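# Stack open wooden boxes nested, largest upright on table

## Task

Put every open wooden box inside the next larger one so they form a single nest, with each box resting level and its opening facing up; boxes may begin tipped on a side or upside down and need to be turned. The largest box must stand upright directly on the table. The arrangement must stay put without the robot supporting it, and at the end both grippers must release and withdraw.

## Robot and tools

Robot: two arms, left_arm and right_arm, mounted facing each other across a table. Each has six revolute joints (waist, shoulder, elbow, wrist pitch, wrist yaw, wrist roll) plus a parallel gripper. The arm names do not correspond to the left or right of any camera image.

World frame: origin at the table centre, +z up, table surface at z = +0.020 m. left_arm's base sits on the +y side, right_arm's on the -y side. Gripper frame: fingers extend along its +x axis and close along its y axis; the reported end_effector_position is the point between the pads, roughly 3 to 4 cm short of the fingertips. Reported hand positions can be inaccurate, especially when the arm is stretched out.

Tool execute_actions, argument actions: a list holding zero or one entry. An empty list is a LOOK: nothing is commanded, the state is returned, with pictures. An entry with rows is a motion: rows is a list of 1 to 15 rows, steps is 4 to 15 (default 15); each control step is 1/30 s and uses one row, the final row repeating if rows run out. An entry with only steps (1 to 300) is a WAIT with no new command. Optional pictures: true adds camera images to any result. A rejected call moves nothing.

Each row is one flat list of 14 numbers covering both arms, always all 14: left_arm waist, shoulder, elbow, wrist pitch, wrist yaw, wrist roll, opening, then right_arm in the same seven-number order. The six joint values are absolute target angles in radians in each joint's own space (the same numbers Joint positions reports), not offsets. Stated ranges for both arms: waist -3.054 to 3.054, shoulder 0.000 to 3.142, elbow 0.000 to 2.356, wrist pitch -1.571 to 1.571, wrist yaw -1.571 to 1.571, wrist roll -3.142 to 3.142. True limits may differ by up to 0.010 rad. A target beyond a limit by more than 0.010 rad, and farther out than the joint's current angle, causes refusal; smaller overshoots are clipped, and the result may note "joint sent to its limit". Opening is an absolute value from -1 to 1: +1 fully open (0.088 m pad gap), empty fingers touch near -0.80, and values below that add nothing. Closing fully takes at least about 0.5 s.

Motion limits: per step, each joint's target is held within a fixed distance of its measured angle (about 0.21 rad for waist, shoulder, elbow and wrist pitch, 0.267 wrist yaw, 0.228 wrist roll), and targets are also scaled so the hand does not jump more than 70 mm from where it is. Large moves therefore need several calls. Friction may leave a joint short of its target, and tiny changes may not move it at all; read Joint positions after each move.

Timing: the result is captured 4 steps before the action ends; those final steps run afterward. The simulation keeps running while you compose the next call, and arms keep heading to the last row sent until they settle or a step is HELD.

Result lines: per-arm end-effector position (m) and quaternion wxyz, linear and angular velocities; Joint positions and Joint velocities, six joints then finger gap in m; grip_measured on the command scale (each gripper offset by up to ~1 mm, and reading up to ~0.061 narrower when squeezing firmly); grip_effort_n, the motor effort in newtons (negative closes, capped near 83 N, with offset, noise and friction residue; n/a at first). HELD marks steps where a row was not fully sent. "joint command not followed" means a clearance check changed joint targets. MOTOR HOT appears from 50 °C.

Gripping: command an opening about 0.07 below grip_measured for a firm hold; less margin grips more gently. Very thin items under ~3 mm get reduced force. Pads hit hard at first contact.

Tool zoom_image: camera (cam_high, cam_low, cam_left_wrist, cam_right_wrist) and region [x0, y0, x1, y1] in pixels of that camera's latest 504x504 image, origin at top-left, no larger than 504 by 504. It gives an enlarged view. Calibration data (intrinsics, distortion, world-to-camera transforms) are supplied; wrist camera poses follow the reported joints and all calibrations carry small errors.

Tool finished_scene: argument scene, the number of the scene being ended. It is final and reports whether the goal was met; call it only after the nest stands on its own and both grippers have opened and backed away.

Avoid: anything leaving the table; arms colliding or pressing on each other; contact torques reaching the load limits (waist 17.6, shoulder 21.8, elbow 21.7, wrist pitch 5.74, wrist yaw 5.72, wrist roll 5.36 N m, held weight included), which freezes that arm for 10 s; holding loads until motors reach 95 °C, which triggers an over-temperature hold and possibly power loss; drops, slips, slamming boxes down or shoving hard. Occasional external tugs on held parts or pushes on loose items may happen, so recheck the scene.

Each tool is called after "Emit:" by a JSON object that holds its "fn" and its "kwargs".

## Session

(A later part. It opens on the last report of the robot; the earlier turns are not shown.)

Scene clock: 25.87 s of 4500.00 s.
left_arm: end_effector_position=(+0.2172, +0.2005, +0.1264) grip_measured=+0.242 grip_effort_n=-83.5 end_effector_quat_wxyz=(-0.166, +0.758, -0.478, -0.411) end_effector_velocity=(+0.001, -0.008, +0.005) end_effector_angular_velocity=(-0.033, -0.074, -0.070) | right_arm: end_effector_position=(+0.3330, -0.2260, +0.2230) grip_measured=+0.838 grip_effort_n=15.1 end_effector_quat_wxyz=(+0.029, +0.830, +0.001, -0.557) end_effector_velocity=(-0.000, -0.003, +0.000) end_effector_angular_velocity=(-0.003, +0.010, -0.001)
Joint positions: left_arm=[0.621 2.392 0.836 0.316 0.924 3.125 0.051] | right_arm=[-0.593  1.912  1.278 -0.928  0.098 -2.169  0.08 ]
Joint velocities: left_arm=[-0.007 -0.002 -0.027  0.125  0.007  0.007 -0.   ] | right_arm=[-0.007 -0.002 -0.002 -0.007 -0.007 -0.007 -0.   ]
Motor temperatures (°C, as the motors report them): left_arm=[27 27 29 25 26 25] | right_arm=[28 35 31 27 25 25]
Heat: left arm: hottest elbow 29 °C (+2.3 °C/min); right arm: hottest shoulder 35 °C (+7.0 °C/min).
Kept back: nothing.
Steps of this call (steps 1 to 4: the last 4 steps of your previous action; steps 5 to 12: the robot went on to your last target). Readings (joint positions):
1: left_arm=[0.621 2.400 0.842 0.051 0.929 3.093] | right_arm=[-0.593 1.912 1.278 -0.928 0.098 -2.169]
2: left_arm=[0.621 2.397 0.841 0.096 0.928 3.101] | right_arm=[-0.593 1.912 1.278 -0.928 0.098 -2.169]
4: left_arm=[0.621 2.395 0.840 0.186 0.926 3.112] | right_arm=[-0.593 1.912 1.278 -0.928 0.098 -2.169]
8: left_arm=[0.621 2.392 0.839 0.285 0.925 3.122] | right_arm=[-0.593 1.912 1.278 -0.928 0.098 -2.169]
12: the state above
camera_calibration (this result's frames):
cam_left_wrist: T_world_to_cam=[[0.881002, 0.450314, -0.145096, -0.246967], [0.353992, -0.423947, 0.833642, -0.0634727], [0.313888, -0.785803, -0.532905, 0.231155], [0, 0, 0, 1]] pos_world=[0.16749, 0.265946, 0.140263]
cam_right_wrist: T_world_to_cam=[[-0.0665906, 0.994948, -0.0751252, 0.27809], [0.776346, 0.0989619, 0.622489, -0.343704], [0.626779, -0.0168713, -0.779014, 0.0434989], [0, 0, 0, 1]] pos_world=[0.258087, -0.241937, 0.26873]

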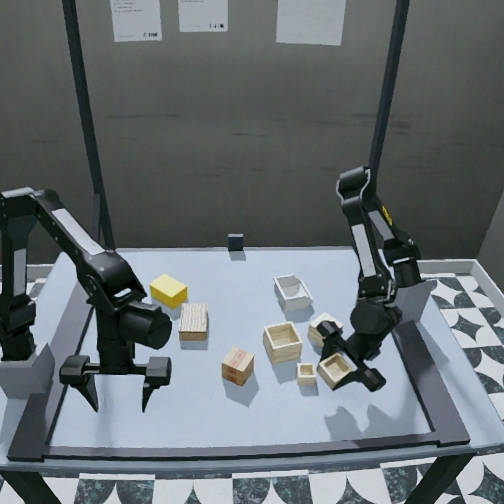

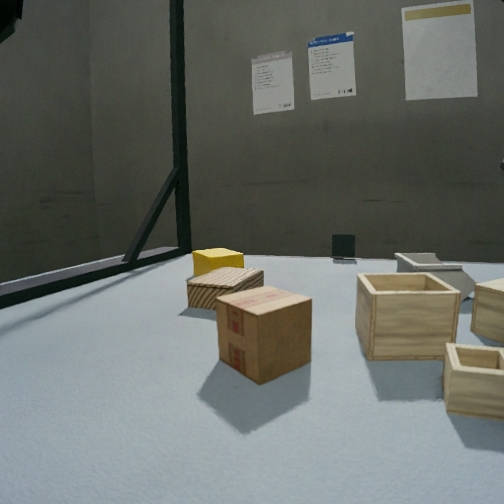

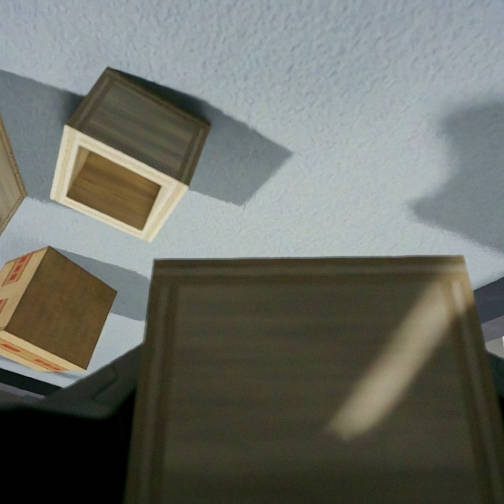

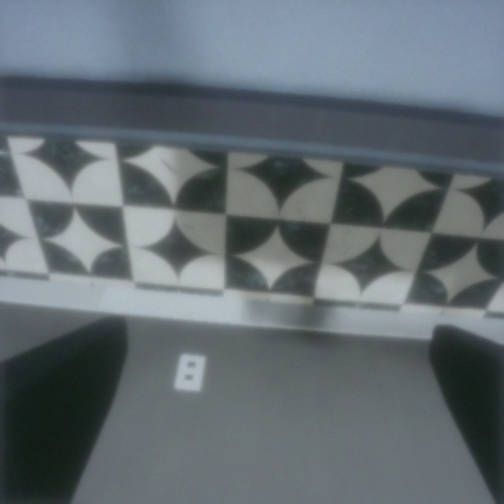

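R is open side up. Lower it.

Emit:
{"fn": "execute_actions", "kwargs": {"actions": [{"rows":[[0.5,2.57,0.79,0.68,0.862,3.12,0.1,-0.593,1.912,1.278,-0.928,0.098,-2.169,0.84]],"steps":15}]}}

Emit:
{"fn": "execute_actions", "kwargs": {"actions": [{"steps":8}], "pictures": true}}

Emit:
{"fn": "zoom_image", "kwargs": {"camera": "cam_high", "region": [260, 290, 420, 410]}}

Scene clock: 26.37 s of 4500.00 s.
left_arm: end_effector_position=(+0.2167, +0.1967, +0.0719) grip_measured=+0.242 grip_effort_n=-83.5 end_effector_quat_wxyz=(-0.232, +0.743, -0.507, -0.371) end_effector_velocity=(+0.013, -0.028, +0.025) end_effector_angular_velocity=(-0.110, -0.157, -0.118) | right_arm: end_effector_position=(+0.3330, -0.2260, +0.2230) grip_measured=+0.838 grip_effort_n=15.6 end_effector_quat_wxyz=(+0.029, +0.830, +0.001, -0.557) end_effector_velocity=(+0.000, -0.003, +0.002) end_effector_angular_velocity=(-0.008, -0.005, +0.003)
Joint positions: left_arm=[0.501 2.554 0.791 0.652 0.868 3.124 0.051] | right_arm=[-0.593  1.912  1.278 -0.928  0.098 -2.169  0.08 ]
Joint velocities: left_arm=[ 0.002 -0.002 -0.002  0.242 -0.007 -0.022 -0.   ] | right_arm=[-0.002 -0.007 -0.002 -0.007  0.007 -0.007 -0.   ]
Motor temperatures (°C, as the motors report them): left_arm=[27 27 29 25 26 25] | right_arm=[28 35 31 27 25 25]
Heat: left arm: hottest elbow 29 °C (+2.3 °C/min); right arm: hottest shoulder 35 °C (+6.8 °C/min).
Steps of this call (steps 1 to 4: the robot went on to your last target; steps 5 to 15: the first 11 steps of this action). Readings (joint positions):
5: left_arm=[0.616 2.404 0.831 0.353 0.919 3.126] | right_arm=[-0.593 1.912 1.278 -0.928 0.098 -2.169]
6: left_arm=[0.600 2.427 0.826 0.413 0.906 3.126] | right_arm=[-0.593 1.912 1.278 -0.928 0.098 -2.169]
8: left_arm=[0.555 2.482 0.820 0.500 0.886 3.126] | right_arm=[-0.593 1.912 1.278 -0.928 0.098 -2.169]
12: left_arm=[0.503 2.548 0.792 0.612 0.874 3.124] | right_arm=[-0.593 1.912 1.278 -0.928 0.098 -2.169]
15: the state above

Scene clock: 26.63 s of 4500.00 s.
left_arm: end_effector_position=(+0.2183, +0.1956, +0.0724) grip_measured=+0.242 grip_effort_n=-83.5 end_effector_quat_wxyz=(-0.234, +0.744, -0.510, -0.363) end_effector_velocity=(+0.001, -0.004, +0.001) end_effector_angular_velocity=(-0.009, -0.021, -0.014) | right_arm: end_effector_position=(+0.3330, -0.2260, +0.2230) grip_measured=+0.838 grip_effort_n=15.1 end_effector_quat_wxyz=(+0.029, +0.830, +0.001, -0.557) end_effector_velocity=(-0.002, -0.002, -0.001) end_effector_angular_velocity=(+0.010, +0.022, -0.012)
Joint positions: left_arm=[0.501 2.56  0.791 0.674 0.866 3.123 0.051] | right_arm=[-0.593  1.912  1.278 -0.928  0.098 -2.169  0.08 ]
Joint velocities: left_arm=[-0.007  0.002 -0.002  0.037 -0.007 -0.007 -0.   ] | right_arm=[-0.007 -0.002 -0.002 -0.007 -0.022  0.007 -0.   ]
Motor temperatures (°C, as the motors report them): left_arm=[27 27 29 25 26 25] | right_arm=[28 35 31 27 25 25]
Heat: left arm: hottest elbow 29 °C (+2.3 °C/min); right arm: hottest shoulder 35 °C (+6.8 °C/min).
Kept back: nothing.
Steps of this call (steps 1 to 4: the last 4 steps of your previous action; steps 5 to 8: the robot went on to your last target). Readings (joint positions):
1: left_arm=[0.501 2.554 0.791 0.659 0.868 3.124] | right_arm=[-0.593 1.912 1.278 -0.928 0.098 -2.169]
2: left_arm=[0.501 2.554 0.791 0.663 0.868 3.124] | right_arm=[-0.593 1.912 1.278 -0.928 0.098 -2.169]
4: left_arm=[0.501 2.556 0.791 0.668 0.867 3.123] | right_arm=[-0.593 1.912 1.278 -0.928 0.098 -2.169]
8: the state above
camera_calibration (this result's frames):
cam_left_wrist: T_world_to_cam=[[0.943246, 0.331187, -0.0245498, -0.252603], [0.194874, -0.492124, 0.848433, 0.0260678], [0.268908, -0.805065, -0.528733, 0.211498], [0, 0, 0, 1]] pos_world=[0.176313, 0.266756, 0.0835076]
cam_right_wrist: T_world_to_cam=[[-0.0665906, 0.994948, -0.0751252, 0.27809], [0.776346, 0.0989619, 0.622489, -0.343704], [0.626779, -0.0168713, -0.779014, 0.0434989], [0, 0, 0, 1]] pos_world=[0.258087, -0.241937, 0.26873]

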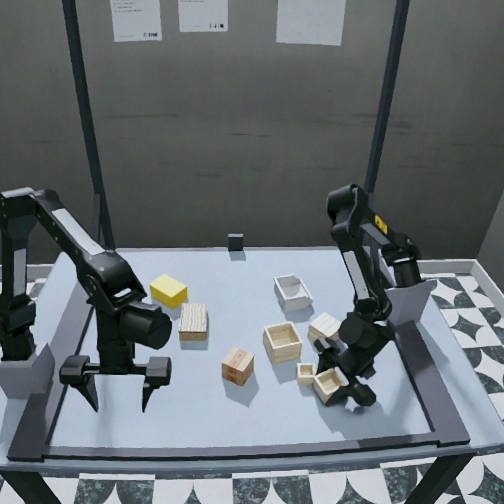

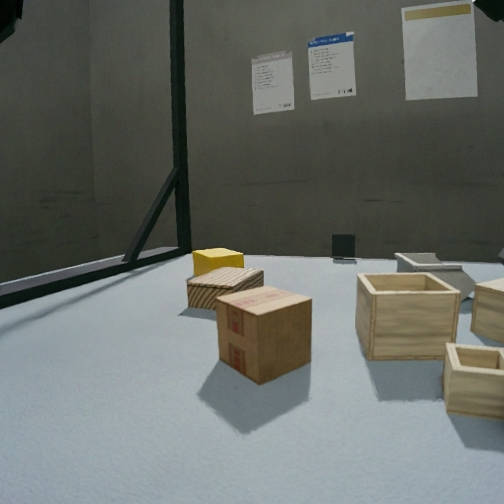

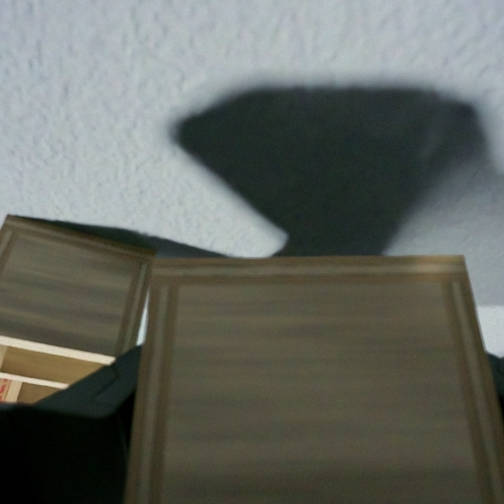

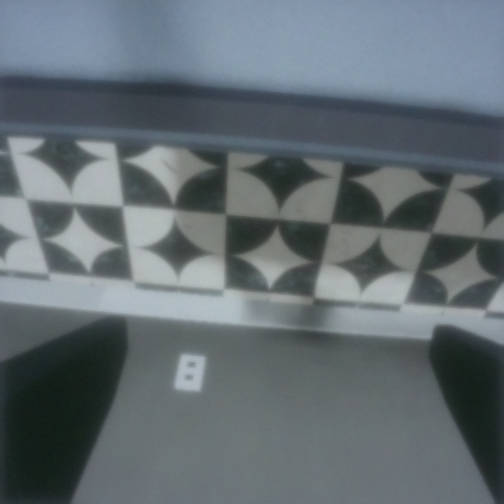

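Region (260, 290, 420, 410) of cam_high's 504x504 image, scaled by 3.150, with more detail than that image has; it fills the top 378 rows of this view, and the rest is white.

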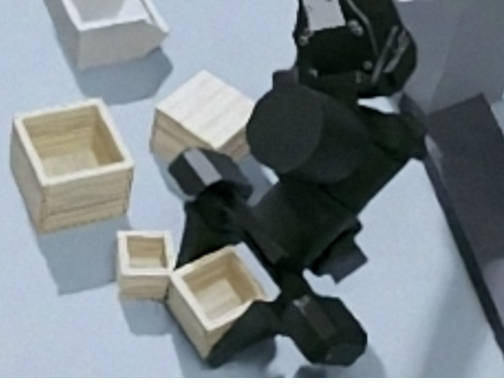

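Emit:
{"fn": "execute_actions", "kwargs": {"actions": [{"rows":[[0.585,2.63,0.78,0.68,0.905,3.13,0.1,-0.593,1.912,1.278,-0.928,0.098,-2.169,0.84]],"steps":12}]}}

Emit:
{"fn": "execute_actions", "kwargs": {"actions": [{"rows":[[0.565,2.68,0.772,0.74,0.894,3.13,0.1,-0.593,1.912,1.278,-0.928,0.098,-2.169,0.84]],"steps":12}]}}

Emit:
{"fn": "execute_actions", "kwargs": {"actions": [{"steps":8}], "pictures": true}}

Emit:
{"fn": "zoom_image", "kwargs": {"camera": "cam_high", "region": [260, 290, 420, 410]}}

Scene clock: 27.17 s of 4500.00 s.
left_arm: end_effector_position=(+0.2291, +0.2210, +0.0698) grip_measured=+0.242 grip_effort_n=-83.5 end_effector_quat_wxyz=(-0.199, +0.757, -0.493, -0.381) end_effector_velocity=(+0.002, +0.012, -0.001) end_effector_angular_velocity=(-0.034, +0.043, +0.014) | right_arm: end_effector_position=(+0.3330, -0.2260, +0.2230) grip_measured=+0.838 grip_effort_n=14.7 end_effector_quat_wxyz=(+0.029, +0.830, +0.001, -0.557) end_effector_velocity=(-0.000, -0.003, +0.000) end_effector_angular_velocity=(-0.003, +0.010, -0.001)
Joint positions: left_arm=[0.575 2.618 0.782 0.678 0.894 3.126 0.051] | right_arm=[-0.593  1.912  1.278 -0.928  0.098 -2.169  0.08 ]
Joint velocities: left_arm=[ 0.046  0.037 -0.002  0.007  0.051  0.007 -0.   ] | right_arm=[-0.007 -0.002 -0.002 -0.007 -0.007 -0.007 -0.   ]
Motor temperatures (°C, as the motors report them): left_arm=[27 27 29 25 26 25] | right_arm=[28 35 31 27 25 25]
Heat: left arm: hottest elbow 29 °C (+2.2 °C/min); right arm: hottest shoulder 35 °C (+6.6 °C/min).
Steps of this call (steps 1 to 8: the robot went on to your last target; steps 9 to 16: the first 8 steps of this action). Readings (joint positions):
9: left_arm=[0.503 2.565 0.791 0.678 0.869 3.123] | right_arm=[-0.593 1.912 1.278 -0.928 0.098 -2.169]
10: left_arm=[0.513 2.574 0.791 0.682 0.878 3.123] | right_arm=[-0.593 1.912 1.278 -0.928 0.098 -2.169]
12: left_arm=[0.544 2.593 0.790 0.681 0.884 3.124] | right_arm=[-0.593 1.912 1.278 -0.928 0.098 -2.169]
16: the state above

Scene clock: 27.57 s of 4500.00 s.
left_arm: end_effector_position=(+0.2282, +0.2267, +0.0583) grip_measured=+0.242 grip_effort_n=-83.5 end_effector_quat_wxyz=(-0.202, +0.753, -0.497, -0.381) end_effector_velocity=(+0.002, -0.004, -0.005) end_effector_angular_velocity=(+0.006, -0.032, -0.017) | right_arm: end_effector_position=(+0.3330, -0.2260, +0.2230) grip_measured=+0.838 grip_effort_n=15.1 end_effector_quat_wxyz=(+0.029, +0.830, +0.001, -0.557) end_effector_velocity=(-0.001, -0.002, -0.000) end_effector_angular_velocity=(+0.001, +0.010, -0.010)
Joint positions: left_arm=[0.568 2.663 0.776 0.731 0.899 3.129 0.051] | right_arm=[-0.593  1.912  1.278 -0.928  0.098 -2.169  0.08 ]
Joint velocities: left_arm=[-0.022  0.017  0.002  0.051 -0.022 -0.007 -0.   ] | right_arm=[-0.002 -0.002 -0.002 -0.007 -0.007  0.007 -0.   ]
Motor temperatures (°C, as the motors report them): left_arm=[27 27 29 25 26 25] | right_arm=[28 35 31 27 25 25]
Heat: left arm: hottest elbow 29 °C (+2.2 °C/min); right arm: hottest shoulder 35 °C (+6.5 °C/min).
Steps of this call (steps 1 to 4: the last 4 steps of your previous action; steps 5 to 12: the first 8 steps of this action). Readings (joint positions):
5: left_arm=[0.577 2.623 0.782 0.685 0.899 3.127] | right_arm=[-0.593 1.912 1.278 -0.928 0.098 -2.169]
6: left_arm=[0.576 2.631 0.782 0.701 0.899 3.127] | right_arm=[-0.593 1.912 1.278 -0.928 0.098 -2.169]
8: left_arm=[0.572 2.648 0.780 0.715 0.899 3.127] | right_arm=[-0.593 1.912 1.278 -0.928 0.098 -2.169]
12: the state above

Scene clock: 27.83 s of 4500.00 s.
left_arm: end_effector_position=(+0.2284, +0.2266, +0.0578) grip_measured=+0.242 grip_effort_n=-83.5 end_effector_quat_wxyz=(-0.202, +0.753, -0.498, -0.380) end_effector_velocity=(-0.002, -0.002, +0.001) end_effector_angular_velocity=(-0.006, +0.005, -0.005) | right_arm: end_effector_position=(+0.3330, -0.2260, +0.2230) grip_measured=+0.838 grip_effort_n=14.7 end_effector_quat_wxyz=(+0.029, +0.830, +0.001, -0.557) end_effector_velocity=(-0.000, -0.000, -0.001) end_effector_angular_velocity=(-0.002, +0.006, +0.020)
Joint positions: left_arm=[0.567 2.666 0.776 0.738 0.899 3.129 0.051] | right_arm=[-0.593  1.912  1.278 -0.928  0.098 -2.169  0.08 ]
Joint velocities: left_arm=[-0.002 -0.002 -0.002  0.007  0.007 -0.007 -0.   ] | right_arm=[-0.002 -0.002 -0.007  0.007 -0.007 -0.022 -0.   ]
Motor temperatures (°C, as the motors report them): left_arm=[27 27 29 25 26 25] | right_arm=[28 35 31 27 25 25]
Heat: left arm: hottest elbow 29 °C (+2.2 °C/min); right arm: hottest shoulder 35 °C (+6.5 °C/min).
Kept back: nothing.
Steps of this call (steps 1 to 4: the last 4 steps of your previous action; steps 5 to 8: the robot went on to your last target). Readings (joint positions):
1: left_arm=[0.567 2.664 0.776 0.733 0.899 3.129] | right_arm=[-0.593 1.912 1.278 -0.928 0.098 -2.169]
2: left_arm=[0.567 2.665 0.776 0.735 0.899 3.129] | right_arm=[-0.593 1.912 1.278 -0.928 0.098 -2.169]
4: left_arm=[0.567 2.666 0.776 0.736 0.899 3.129] | right_arm=[-0.593 1.912 1.278 -0.928 0.098 -2.169]
8: the state above
camera_calibration (this result's frames):
cam_left_wrist: T_world_to_cam=[[0.920312, 0.383772, -0.0758001, -0.276506], [0.260533, -0.456777, 0.850575, 0.0285557], [0.291803, -0.802542, -0.520362, 0.21971], [0, 0, 0, 1]] pos_world=[0.18292, 0.295485, 0.0690808]
cam_right_wrist: T_world_to_cam=[[-0.0665906, 0.994948, -0.0751252, 0.27809], [0.776346, 0.0989619, 0.622489, -0.343704], [0.626779, -0.0168713, -0.779014, 0.0434989], [0, 0, 0, 1]] pos_world=[0.258087, -0.241937, 0.26873]

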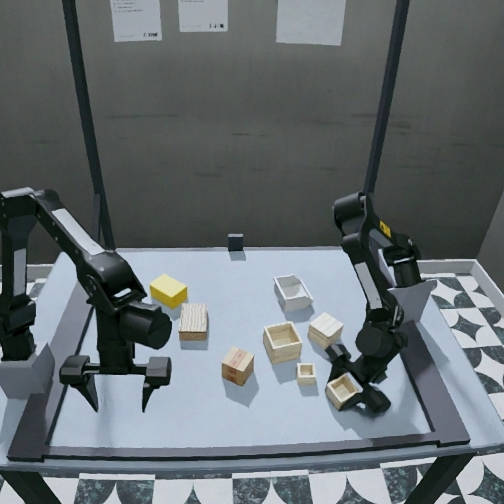

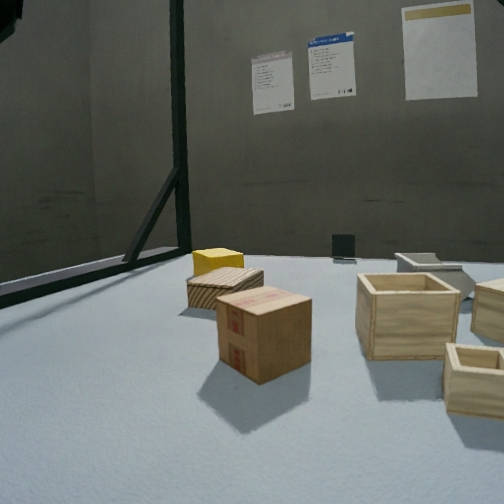

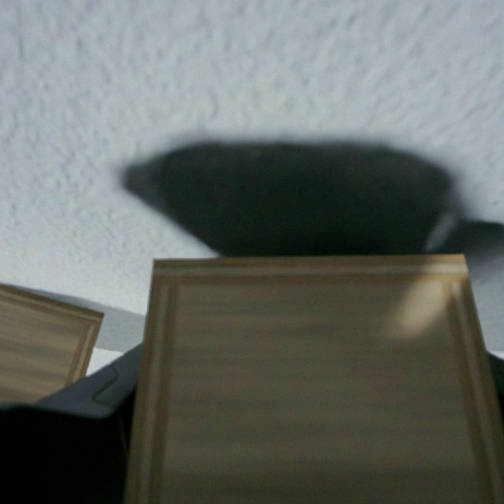

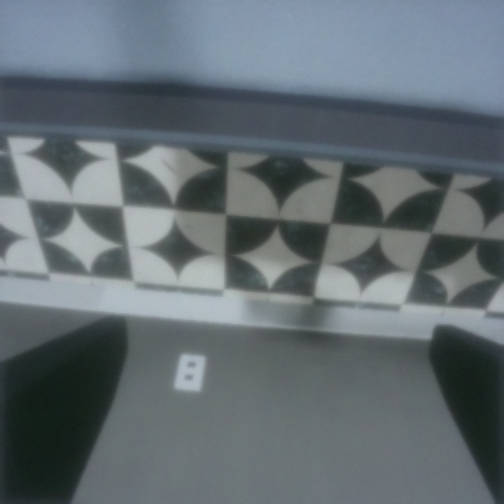

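Region (260, 290, 420, 410) of cam_high's 504x504 image, scaled by 3.150, with more detail than that image has; it fills the top 378 rows of this view, and the rest is white.

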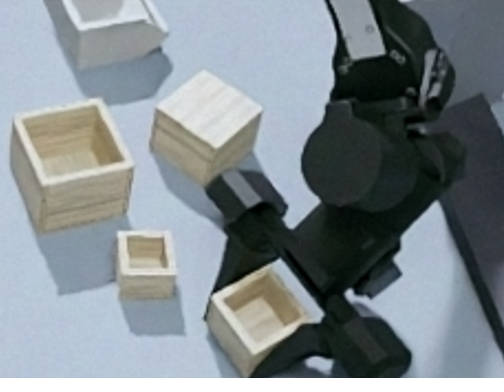

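Emit:
{"fn": "execute_actions", "kwargs": {"actions": [{"rows":[[0.56,2.71,0.772,0.76,0.897,3.13,0.1,-0.593,1.912,1.278,-0.928,0.098,-2.169,0.84]],"steps":12}]}}

Emit:
{"fn": "execute_actions", "kwargs": {"actions": [{"rows":[[0.56,2.71,0.772,0.76,0.897,3.13,0.3,-0.593,1.912,1.278,-0.928,0.098,-2.169,0.84],[0.56,2.71,0.772,0.76,0.897,3.13,0.38,-0.593,1.912,1.278,-0.928,0.098,-2.169,0.84],[0.56,2.71,0.772,0.76,0.897,3.13,0.46,-0.593,1.912,1.278,-0.928,0.098,-2.169,0.84],[0.56,2.71,0.772,0.76,0.897,3.13,0.6,-0.593,1.912,1.278,-0.928,0.098,-2.169,0.84],[0.56,2.71,0.772,0.76,0.897,3.13,0.8,-0.593,1.912,1.278,-0.928,0.098,-2.169,0.84]],"steps":15}]}}

Emit:
{"fn": "execute_actions", "kwargs": {"actions": [{"rows":[[0.66,2.45,0.83,0.335,0.94,3.13,0.8,-0.593,1.912,1.278,-0.928,0.098,-2.169,0.84]],"steps":15}], "pictures": true}}

Scene clock: 28.33 s of 4500.00 s.
left_arm: end_effector_position=(+0.2291, +0.2278, +0.0561) grip_measured=+0.242 grip_effort_n=-83.5 end_effector_quat_wxyz=(-0.201, +0.752, -0.502, -0.377) end_effector_velocity=(-0.001, -0.001, +0.000) end_effector_angular_velocity=(-0.020, +0.003, -0.019) | right_arm: end_effector_position=(+0.3330, -0.2260, +0.2230) grip_measured=+0.838 grip_effort_n=15.1 end_effector_quat_wxyz=(+0.029, +0.830, +0.001, -0.557) end_effector_velocity=(-0.000, -0.004, -0.001) end_effector_angular_velocity=(-0.021, +0.001, +0.014)
Joint positions: left_arm=[0.57  2.682 0.775 0.761 0.905 3.129 0.051] | right_arm=[-0.593  1.912  1.278 -0.928  0.098 -2.169  0.08 ]
Joint velocities: left_arm=[ 0.002  0.012 -0.002  0.037  0.022 -0.007  0.   ] | right_arm=[-0.002 -0.002 -0.007 -0.007  0.007 -0.022 -0.   ]
Motor temperatures (°C, as the motors report them): left_arm=[27 27 29 25 26 25] | right_arm=[28 35 31 27 25 25]
Heat: left arm: hottest elbow 29 °C (+2.1 °C/min); right arm: hottest shoulder 35 °C (+6.4 °C/min).
Steps of this call (steps 1 to 7: the robot went on to your last target; steps 8 to 15: the first 8 steps of this action). Readings (joint positions):
8: left_arm=[0.567 2.669 0.776 0.741 0.899 3.129] | right_arm=[-0.593 1.912 1.278 -0.928 0.098 -2.169]
9: left_arm=[0.567 2.674 0.776 0.749 0.899 3.129] | right_arm=[-0.593 1.912 1.278 -0.928 0.098 -2.169]
11: left_arm=[0.568 2.678 0.776 0.755 0.902 3.129] | right_arm=[-0.593 1.912 1.278 -0.928 0.098 -2.169]
15: the state above

Scene clock: 28.83 s of 4500.00 s.
left_arm: end_effector_position=(+0.2289, +0.2273, +0.0559) grip_measured=+0.719 grip_effort_n=19.8 end_effector_quat_wxyz=(-0.203, +0.751, -0.504, -0.375) end_effector_velocity=(-0.000, +0.001, -0.001) end_effector_angular_velocity=(+0.009, -0.004, +0.001) | right_arm: end_effector_position=(+0.3330, -0.2260, +0.2230) grip_measured=+0.838 grip_effort_n=14.7 end_effector_quat_wxyz=(+0.029, +0.830, +0.001, -0.557) end_effector_velocity=(+0.002, -0.000, +0.001) end_effector_angular_velocity=(+0.000, -0.010, +0.005)
Joint positions: left_arm=[0.569 2.684 0.775 0.769 0.908 3.131 0.074] | right_arm=[-0.593  1.912  1.278 -0.928  0.098 -2.169  0.08 ]
Joint velocities: left_arm=[-0.002 -0.002 -0.002 -0.007 -0.007  0.007  0.029] | right_arm=[-0.002 -0.002 -0.002  0.007  0.007 -0.007 -0.   ]
Motor temperatures (°C, as the motors report them): left_arm=[27 27 29 25 26 25] | right_arm=[28 35 31 27 25 25]
Heat: left arm: hottest elbow 29 °C (+2.1 °C/min); right arm: hottest shoulder 35 °C (+6.2 °C/min).
Steps of this call (steps 1 to 4: the last 4 steps of your previous action; steps 5 to 15: the first 11 steps of this action). Readings (joint positions):
5: left_arm=[0.570 2.683 0.775 0.763 0.907 3.129] | right_arm=[-0.593 1.912 1.278 -0.928 0.098 -2.169]
6: left_arm=[0.570 2.683 0.775 0.764 0.907 3.129] | right_arm=[-0.593 1.912 1.278 -0.928 0.098 -2.169]
8: left_arm=[0.570 2.684 0.775 0.765 0.908 3.129] | right_arm=[-0.593 1.912 1.278 -0.928 0.098 -2.169]
12: left_arm=[0.569 2.684 0.775 0.768 0.908 3.130] | right_arm=[-0.593 1.912 1.278 -0.928 0.098 -2.169]
15: the state above

Scene clock: 29.33 s of 4500.00 s.
left_arm: end_effector_position=(+0.2283, +0.2167, +0.1143) grip_measured=+0.796 grip_effort_n=15.6 end_effector_quat_wxyz=(-0.152, +0.763, -0.474, -0.412) end_effector_velocity=(-0.032, +0.038, -0.038) end_effector_angular_velocity=(+0.128, +0.328, +0.222) | right_arm: end_effector_position=(+0.3330, -0.2260, +0.2230) grip_measured=+0.838 grip_effort_n=14.7 end_effector_quat_wxyz=(+0.029, +0.830, +0.001, -0.557) end_effector_velocity=(+0.001, -0.003, -0.001) end_effector_angular_velocity=(-0.021, +0.001, +0.014)
Joint positions: left_arm=[0.654 2.469 0.828 0.383 0.934 3.132 0.078] | right_arm=[-0.593  1.912  1.278 -0.928  0.098 -2.169  0.08 ]
Joint velocities: left_arm=[-0.002 -0.007 -0.002 -0.403  0.007 -0.022  0.   ] | right_arm=[-0.002  0.002 -0.002 -0.007  0.007 -0.022 -0.   ]
Motor temperatures (°C, as the motors report them): left_arm=[27 27 29 25 26 25] | right_arm=[28 35 31 27 25 25]
Heat: left arm: hottest elbow 29 °C (+2.0 °C/min); right arm: hottest shoulder 35 °C (+6.1 °C/min).
Steps of this call (steps 1 to 4: the last 4 steps of your previous action; steps 5 to 15: the first 11 steps of this action). Readings (joint positions):
5: left_arm=[0.571 2.671 0.780 0.753 0.910 3.134] | right_arm=[-0.593 1.912 1.278 -0.928 0.098 -2.169]
6: left_arm=[0.582 2.645 0.787 0.693 0.911 3.133] | right_arm=[-0.593 1.912 1.278 -0.928 0.098 -2.169]
8: left_arm=[0.611 2.582 0.794 0.605 0.918 3.132] | right_arm=[-0.593 1.912 1.278 -0.928 0.098 -2.169]
12: left_arm=[0.649 2.484 0.826 0.447 0.931 3.132] | right_arm=[-0.593 1.912 1.278 -0.928 0.098 -2.169]
15: the state above
camera_calibration (this result's frames):
cam_left_wrist: T_world_to_cam=[[0.869173, 0.467875, -0.160099, -0.265201], [0.370175, -0.40093, 0.837989, -0.0596527], [0.327885, -0.787622, -0.521673, 0.229932], [0, 0, 0, 1]] pos_world=[0.177196, 0.281264, 0.127479]
cam_right_wrist: T_world_to_cam=[[-0.0665906, 0.994948, -0.0751252, 0.27809], [0.776346, 0.0989619, 0.622489, -0.343704], [0.626779, -0.0168713, -0.779014, 0.0434989], [0, 0, 0, 1]] pos_world=[0.258087, -0.241937, 0.26873]

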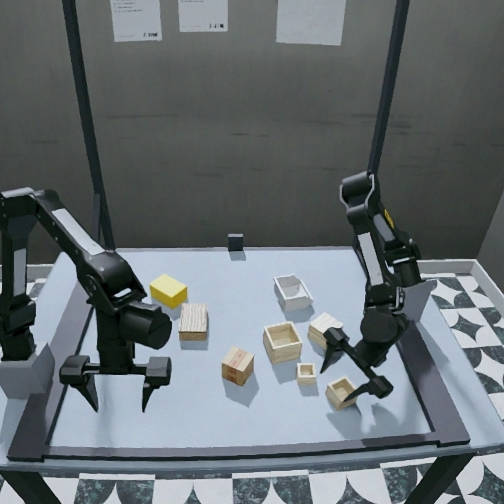

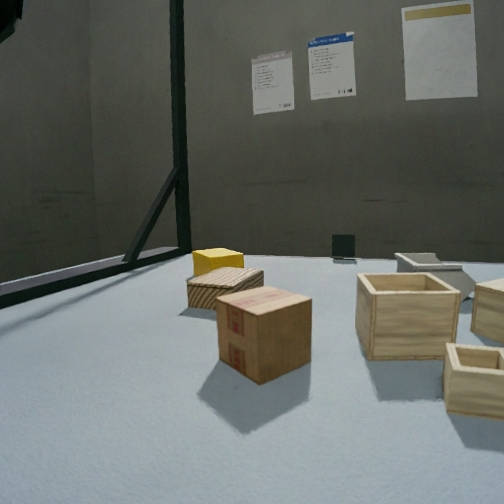

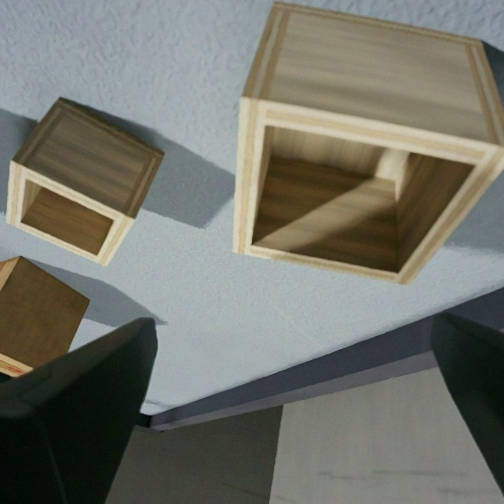

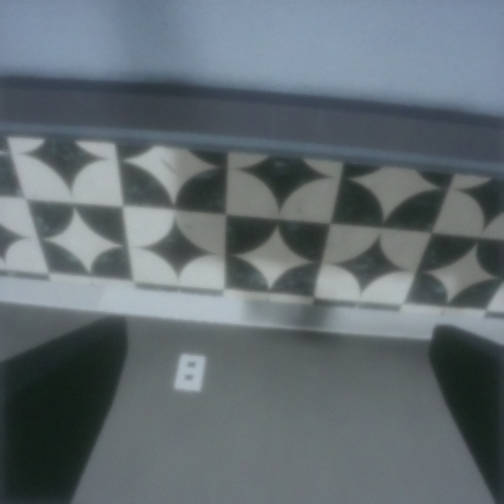

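Emit:
{"fn": "execute_actions", "kwargs": {"actions": [{"rows":[[0.5,2.15,1.1,-0.6,0.7,0.325,1,-0.593,1.912,1.278,-0.928,0.098,-2.169,0.84]],"steps":15}]}}

Emit:
{"fn": "execute_actions", "kwargs": {"actions": [{"rows":[[0.293,2.134,1.137,-1.254,0.627,0.325,1,-0.593,1.912,1.278,-0.928,0.098,-2.169,0.84]],"steps":15}]}}

Emit:
{"fn": "execute_actions", "kwargs": {"actions": [{"steps":40}], "pictures": true}}

Scene clock: 31.40 s of 4500.00 s.
left_arm: end_effector_position=(+0.2128, +0.1325, +0.1849) grip_measured=+0.994 grip_effort_n=15.6 end_effector_quat_wxyz=(-0.093, +0.809, -0.361, -0.455) end_effector_velocity=(-0.150, -0.127, +0.155) end_effector_angular_velocity=(-0.196, +0.723, +1.217) | right_arm: end_effector_position=(+0.3330, -0.2260, +0.2230) grip_measured=+0.838 grip_effort_n=14.7 end_effector_quat_wxyz=(+0.029, +0.830, +0.001, -0.557) end_effector_velocity=(-0.007, -0.003, -0.002) end_effector_angular_velocity=(-0.011, +0.030, +0.008)
Joint positions: left_arm=[ 0.519  2.208  1.061 -0.027  0.737  2.745  0.088] | right_arm=[-0.593  1.912  1.278 -0.928  0.098 -2.169  0.08 ]
Joint velocities: left_arm=[-0.212 -0.642  0.442 -1.238 -0.212 -1.443  0.005] | right_arm=[ 0.002 -0.007 -0.007 -0.022 -0.022 -0.007 -0.   ]
Motor temperatures (°C, as the motors report them): left_arm=[28 28 29 25 26 25] | right_arm=[28 35 31 27 25 25]
Heat: left arm: hottest elbow 29 °C (+1.9 °C/min); right arm: hottest shoulder 35 °C (+5.7 °C/min).
Steps of this call (steps 1 to 4: the last 4 steps of your previous action; steps 5 to 30: the robot went on to your last target; steps 31 to 51: nothing new was sent; steps 52 to 62: the first 11 steps of this action). Readings (joint positions):
52: left_arm=[0.653 2.455 0.838 0.318 0.923 3.118] | right_arm=[-0.593 1.912 1.278 -0.928 0.098 -2.169]
53: left_arm=[0.639 2.442 0.855 0.277 0.886 3.083] | right_arm=[-0.593 1.912 1.278 -0.928 0.098 -2.169]
55: left_arm=[0.601 2.403 0.901 0.226 0.839 3.025] | right_arm=[-0.593 1.912 1.278 -0.928 0.098 -2.169]
59: left_arm=[0.547 2.289 1.003 0.104 0.773 2.891] | right_arm=[-0.593 1.912 1.278 -0.928 0.098 -2.169]
62: the state above

Scene clock: 31.90 s of 4500.00 s.
left_arm: end_effector_position=(+0.1078, +0.1691, +0.1207) grip_measured=+1.000 grip_effort_n=15.6 end_effector_quat_wxyz=(+0.092, +0.736, +0.067, -0.668) end_effector_velocity=(-0.139, +0.204, -0.010) end_effector_angular_velocity=(+0.626, +0.651, +2.360) | right_arm: end_effector_position=(+0.3330, -0.2260, +0.2230) grip_measured=+0.838 grip_effort_n=14.7 end_effector_quat_wxyz=(+0.029, +0.830, +0.001, -0.557) end_effector_velocity=(-0.003, -0.004, -0.001) end_effector_angular_velocity=(-0.016, +0.018, +0.000)
Joint positions: left_arm=[ 0.292  2.147  1.128 -0.701  0.636  2.025  0.088] | right_arm=[-0.593  1.912  1.278 -0.928  0.098 -2.169  0.08 ]
Joint velocities: left_arm=[ 0.037 -0.002  0.002 -1.326 -0.081 -1.487  0.   ] | right_arm=[-0.002 -0.002 -0.002 -0.022 -0.007 -0.007 -0.   ]
Motor temperatures (°C, as the motors report them): left_arm=[28 28 29 25 26 25] | right_arm=[28 35 31 27 25 25]
Heat: left arm: hottest elbow 29 °C (+1.9 °C/min); right arm: hottest shoulder 35 °C (+5.6 °C/min).
Steps of this call (steps 1 to 4: the last 4 steps of your previous action; steps 5 to 15: the first 11 steps of this action). Readings (joint positions):
5: left_arm=[0.498 2.160 1.095 -0.252 0.704 2.504] | right_arm=[-0.593 1.912 1.278 -0.928 0.098 -2.169]
6: left_arm=[0.476 2.160 1.099 -0.294 0.680 2.461] | right_arm=[-0.593 1.912 1.278 -0.928 0.098 -2.169]
8: left_arm=[0.402 2.160 1.109 -0.384 0.661 2.365] | right_arm=[-0.593 1.912 1.278 -0.928 0.098 -2.169]
12: left_arm=[0.297 2.149 1.125 -0.565 0.646 2.171] | right_arm=[-0.593 1.912 1.278 -0.928 0.098 -2.169]
15: the state above

Scene clock: 33.23 s of 4500.00 s.
left_arm: end_effector_position=(+0.0319, +0.2358, +0.1349) grip_measured=+1.000 grip_effort_n=15.1 end_effector_quat_wxyz=(+0.515, +0.351, +0.741, -0.250) end_effector_velocity=(-0.003, -0.000, +0.000) end_effector_angular_velocity=(+0.034, -0.033, +0.150) | right_arm: end_effector_position=(+0.3330, -0.2260, +0.2230) grip_measured=+0.838 grip_effort_n=15.1 end_effector_quat_wxyz=(+0.029, +0.830, +0.001, -0.557) end_effector_velocity=(-0.003, -0.000, -0.001) end_effector_angular_velocity=(+0.011, +0.035, +0.004)
Joint positions: left_arm=[ 0.294  2.145  1.13  -1.252  0.631  0.345  0.088] | right_arm=[-0.593  1.912  1.278 -0.928  0.098 -2.169  0.08 ]
Joint velocities: left_arm=[-0.002 -0.002 -0.002 -0.007  0.007 -0.154  0.   ] | right_arm=[-0.007 -0.002 -0.002 -0.007 -0.037 -0.007 -0.   ]
Motor temperatures (°C, as the motors report them): left_arm=[28 28 29 25 26 25] | right_arm=[28 35 31 27 25 25]
Heat: left arm: hottest elbow 29 °C (+1.8 °C/min); right arm: hottest shoulder 35 °C (+5.4 °C/min).
Kept back: nothing.
Steps of this call (steps 1 to 4: the last 4 steps of your previous action; steps 5 to 40: the robot went on to your last target). Readings (joint positions):
1: left_arm=[0.293 2.147 1.128 -0.747 0.634 1.977] | right_arm=[-0.593 1.912 1.278 -0.928 0.098 -2.169]
2: left_arm=[0.294 2.147 1.128 -0.793 0.633 1.928] | right_arm=[-0.593 1.912 1.278 -0.928 0.098 -2.169]
4: left_arm=[0.294 2.147 1.128 -0.884 0.632 1.831] | right_arm=[-0.593 1.912 1.278 -0.928 0.098 -2.169]
8: left_arm=[0.294 2.147 1.129 -1.066 0.631 1.636] | right_arm=[-0.593 1.912 1.278 -0.928 0.098 -2.169]
40: the state above
camera_calibration (this result's frames):
cam_left_wrist: T_world_to_cam=[[-0.802253, -0.596945, -0.0068429, 0.183577], [-0.464655, 0.617185, 0.634963, -0.182596], [-0.374815, 0.512581, -0.772512, 0.0697319], [0, 0, 0, 1]] pos_world=[0.0885678, 0.186538, 0.171067]
cam_right_wrist: T_world_to_cam=[[-0.0665906, 0.994948, -0.0751252, 0.27809], [0.776346, 0.0989619, 0.622489, -0.343704], [0.626779, -0.0168713, -0.779014, 0.0434989], [0, 0, 0, 1]] pos_world=[0.258087, -0.241937, 0.26873]

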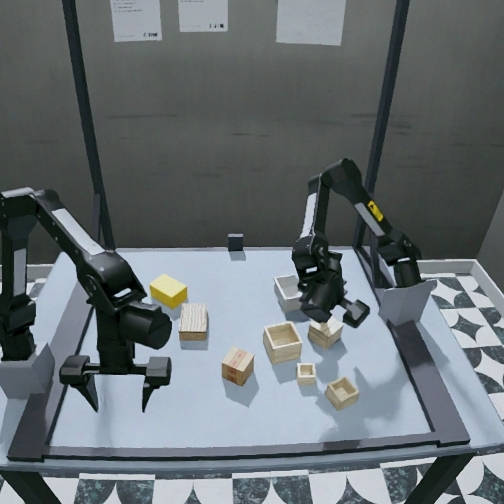

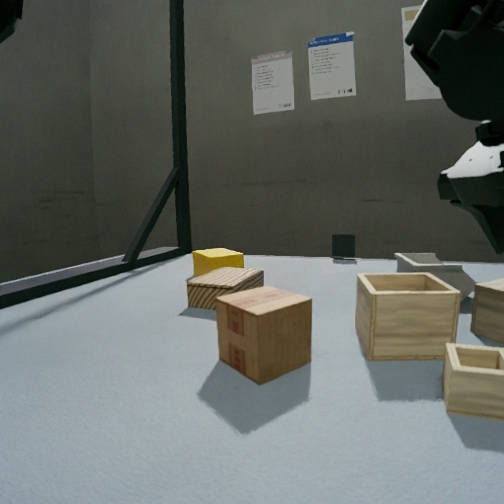

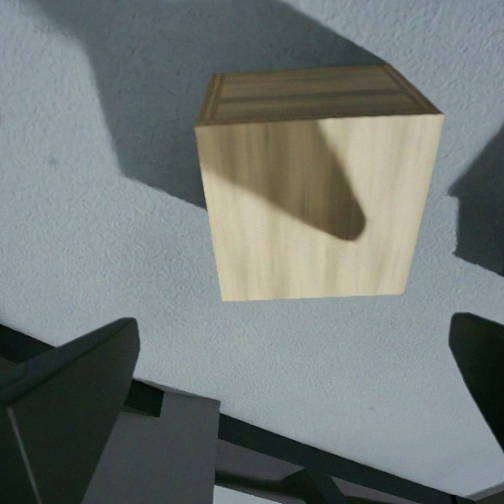

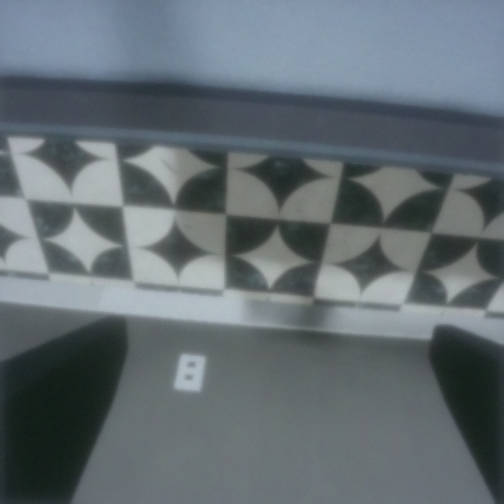

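Emit:
{"fn": "execute_actions", "kwargs": {"actions": [{"rows":[[0.2,2.2,1.08,-1.08,0.68,0.24,1,-0.593,1.912,1.278,-0.928,0.098,-2.169,0.84]],"steps":15}], "pictures": true}}

Scene clock: 34.30 s of 4500.00 s.
left_arm: end_effector_position=(+0.0329, +0.2311, +0.0981) grip_measured=+1.000 grip_effort_n=15.1 end_effector_quat_wxyz=(+0.520, +0.358, +0.734, -0.249) end_effector_velocity=(+0.006, -0.008, -0.005) end_effector_angular_velocity=(-0.045, -0.024, -0.000) | right_arm: end_effector_position=(+0.3330, -0.2260, +0.2230) grip_measured=+0.838 grip_effort_n=15.6 end_effector_quat_wxyz=(+0.029, +0.830, +0.001, -0.557) end_effector_velocity=(-0.001, -0.002, -0.000) end_effector_angular_velocity=(-0.004, +0.010, +0.004)
Joint positions: left_arm=[ 0.202  2.189  1.087 -1.091  0.673  0.248  0.088] | right_arm=[-0.593  1.912  1.278 -0.928  0.098 -2.169  0.08 ]
Joint velocities: left_arm=[-0.002 -0.002 -0.007  0.066  0.022 -0.037  0.   ] | right_arm=[-0.002 -0.002 -0.002 -0.007 -0.007 -0.007 -0.   ]
Motor temperatures (°C, as the motors report them): left_arm=[28 28 29 25 26 25] | right_arm=[28 35 31 27 25 25]
Heat: left arm: hottest elbow 29 °C (+1.7 °C/min); right arm: hottest shoulder 35 °C (+5.2 °C/min).
Steps of this call (steps 1 to 21: the robot went on to your last target; steps 22 to 32: the first 11 steps of this action). Readings (joint positions):
22: left_arm=[0.291 2.147 1.127 -1.239 0.632 0.317] | right_arm=[-0.593 1.912 1.278 -0.928 0.098 -2.169]
23: left_arm=[0.278 2.149 1.118 -1.197 0.640 0.298] | right_arm=[-0.593 1.912 1.278 -0.928 0.098 -2.169]
25: left_arm=[0.241 2.165 1.109 -1.143 0.657 0.276] | right_arm=[-0.593 1.912 1.278 -0.928 0.098 -2.169]
29: left_arm=[0.204 2.186 1.089 -1.104 0.669 0.254] | right_arm=[-0.593 1.912 1.278 -0.928 0.098 -2.169]
32: the state above
camera_calibration (this result's frames):
cam_left_wrist: T_world_to_cam=[[-0.808485, -0.588101, -0.0220999, 0.180991], [-0.469279, 0.621564, 0.627244, -0.155905], [-0.355147, 0.517489, -0.778509, 0.042893], [0, 0, 0, 1]] pos_world=[0.0883987, 0.181149, 0.135183]
cam_right_wrist: T_world_to_cam=[[-0.0665906, 0.994948, -0.0751252, 0.27809], [0.776346, 0.0989619, 0.622489, -0.343704], [0.626779, -0.0168713, -0.779014, 0.0434989], [0, 0, 0, 1]] pos_world=[0.258087, -0.241937, 0.26873]

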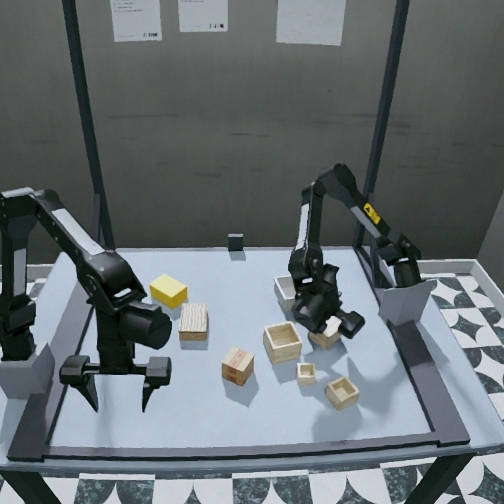

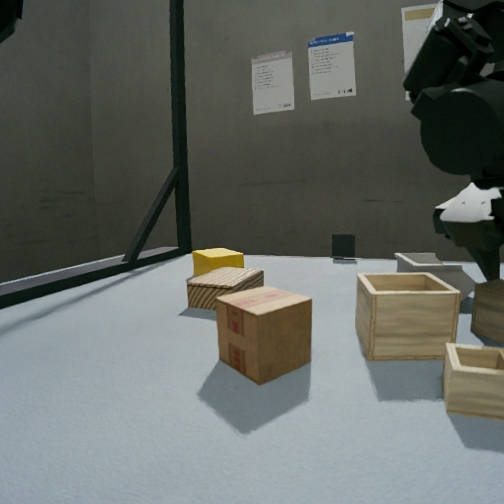

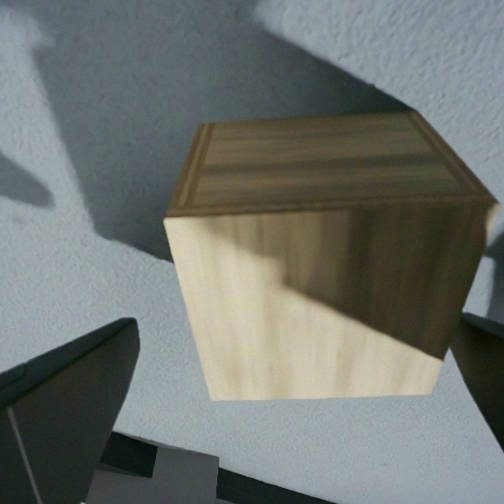

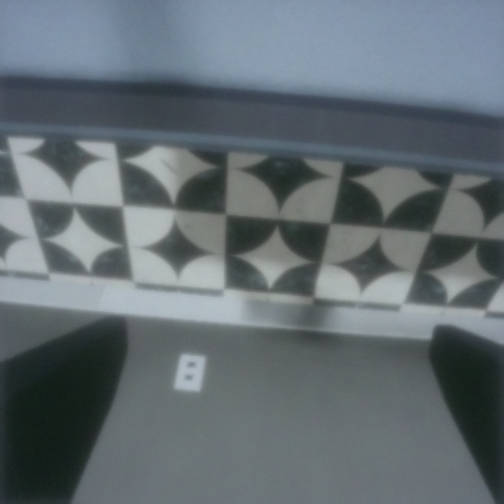

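Emit:
{"fn": "execute_actions", "kwargs": {"actions": [{"rows":[[0.13,2.2,1.08,-1.08,0.68,0.24,1,-0.593,1.912,1.278,-0.928,0.098,-2.169,0.84]],"steps":12}], "pictures": true}}

Scene clock: 34.80 s of 4500.00 s.
left_arm: end_effector_position=(+0.0207, +0.2298, +0.0857) grip_measured=+1.000 grip_effort_n=15.1 end_effector_quat_wxyz=(+0.501, +0.384, +0.734, -0.251) end_effector_velocity=(-0.014, +0.003, -0.007) end_effector_angular_velocity=(+0.046, +0.024, -0.011) | right_arm: end_effector_position=(+0.3330, -0.2260, +0.2230) grip_measured=+0.838 grip_effort_n=14.2 end_effector_quat_wxyz=(+0.029, +0.830, +0.001, -0.557) end_effector_velocity=(-0.006, -0.004, -0.003) end_effector_angular_velocity=(-0.015, +0.033, +0.006)
Joint positions: left_arm=[ 0.133  2.191  1.084 -1.082  0.677  0.243  0.088] | right_arm=[-0.593  1.912  1.278 -0.928  0.098 -2.169  0.08 ]
Joint velocities: left_arm=[-0.051 -0.002 -0.007 -0.022  0.007 -0.007  0.   ] | right_arm=[ 0.002 -0.002 -0.007 -0.022 -0.022 -0.007 -0.   ]
Motor temperatures (°C, as the motors report them): left_arm=[28 28 29 25 26 25] | right_arm=[28 35 32 27 25 25]
Heat: left arm: hottest elbow 29 °C (+1.7 °C/min); right arm: hottest shoulder 35 °C (+5.2 °C/min).
Steps of this call (steps 1 to 4: the last 4 steps of your previous action; steps 5 to 7: the robot went on to your last target; steps 8 to 15: the first 8 steps of this action). Readings (joint positions):
8: left_arm=[0.199 2.191 1.085 -1.083 0.675 0.243] | right_arm=[-0.593 1.912 1.278 -0.928 0.098 -2.169]
9: left_arm=[0.190 2.191 1.085 -1.082 0.675 0.243] | right_arm=[-0.593 1.912 1.278 -0.928 0.098 -2.169]
11: left_arm=[0.162 2.191 1.085 -1.082 0.676 0.243] | right_arm=[-0.593 1.912 1.278 -0.928 0.098 -2.169]
15: the state above
camera_calibration (this result's frames):
cam_left_wrist: T_world_to_cam=[[-0.83663, -0.54689, -0.0310192, 0.161949], [-0.429093, 0.619121, 0.657699, -0.155986], [-0.340484, 0.56356, -0.752642, 0.0165228], [0, 0, 0, 1]] pos_world=[0.0741849, 0.175831, 0.120051]
cam_right_wrist: T_world_to_cam=[[-0.0665906, 0.994948, -0.0751252, 0.27809], [0.776346, 0.0989619, 0.622489, -0.343704], [0.626779, -0.0168713, -0.779014, 0.0434989], [0, 0, 0, 1]] pos_world=[0.258087, -0.241937, 0.26873]

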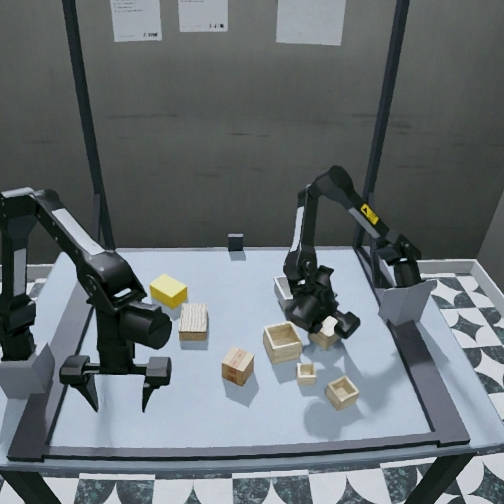

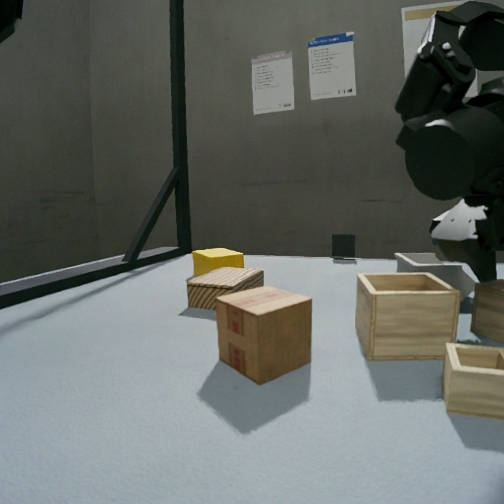

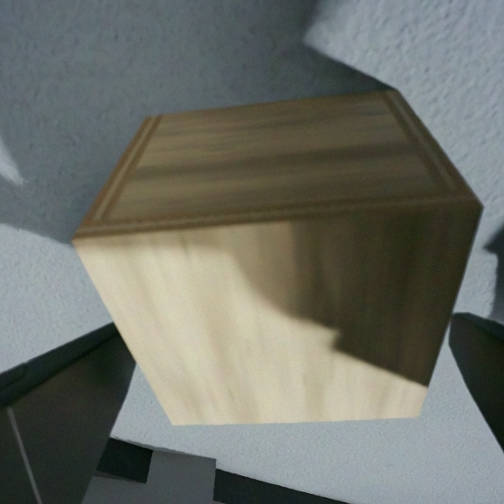

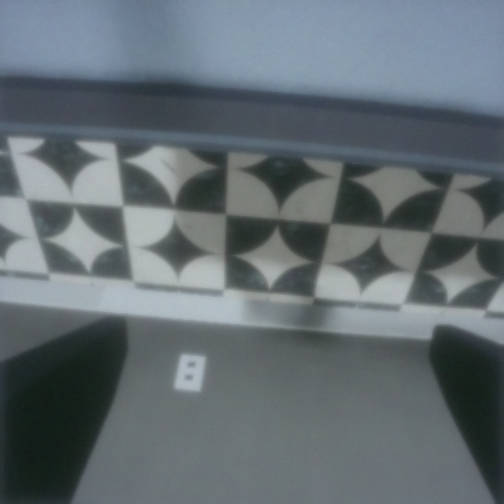

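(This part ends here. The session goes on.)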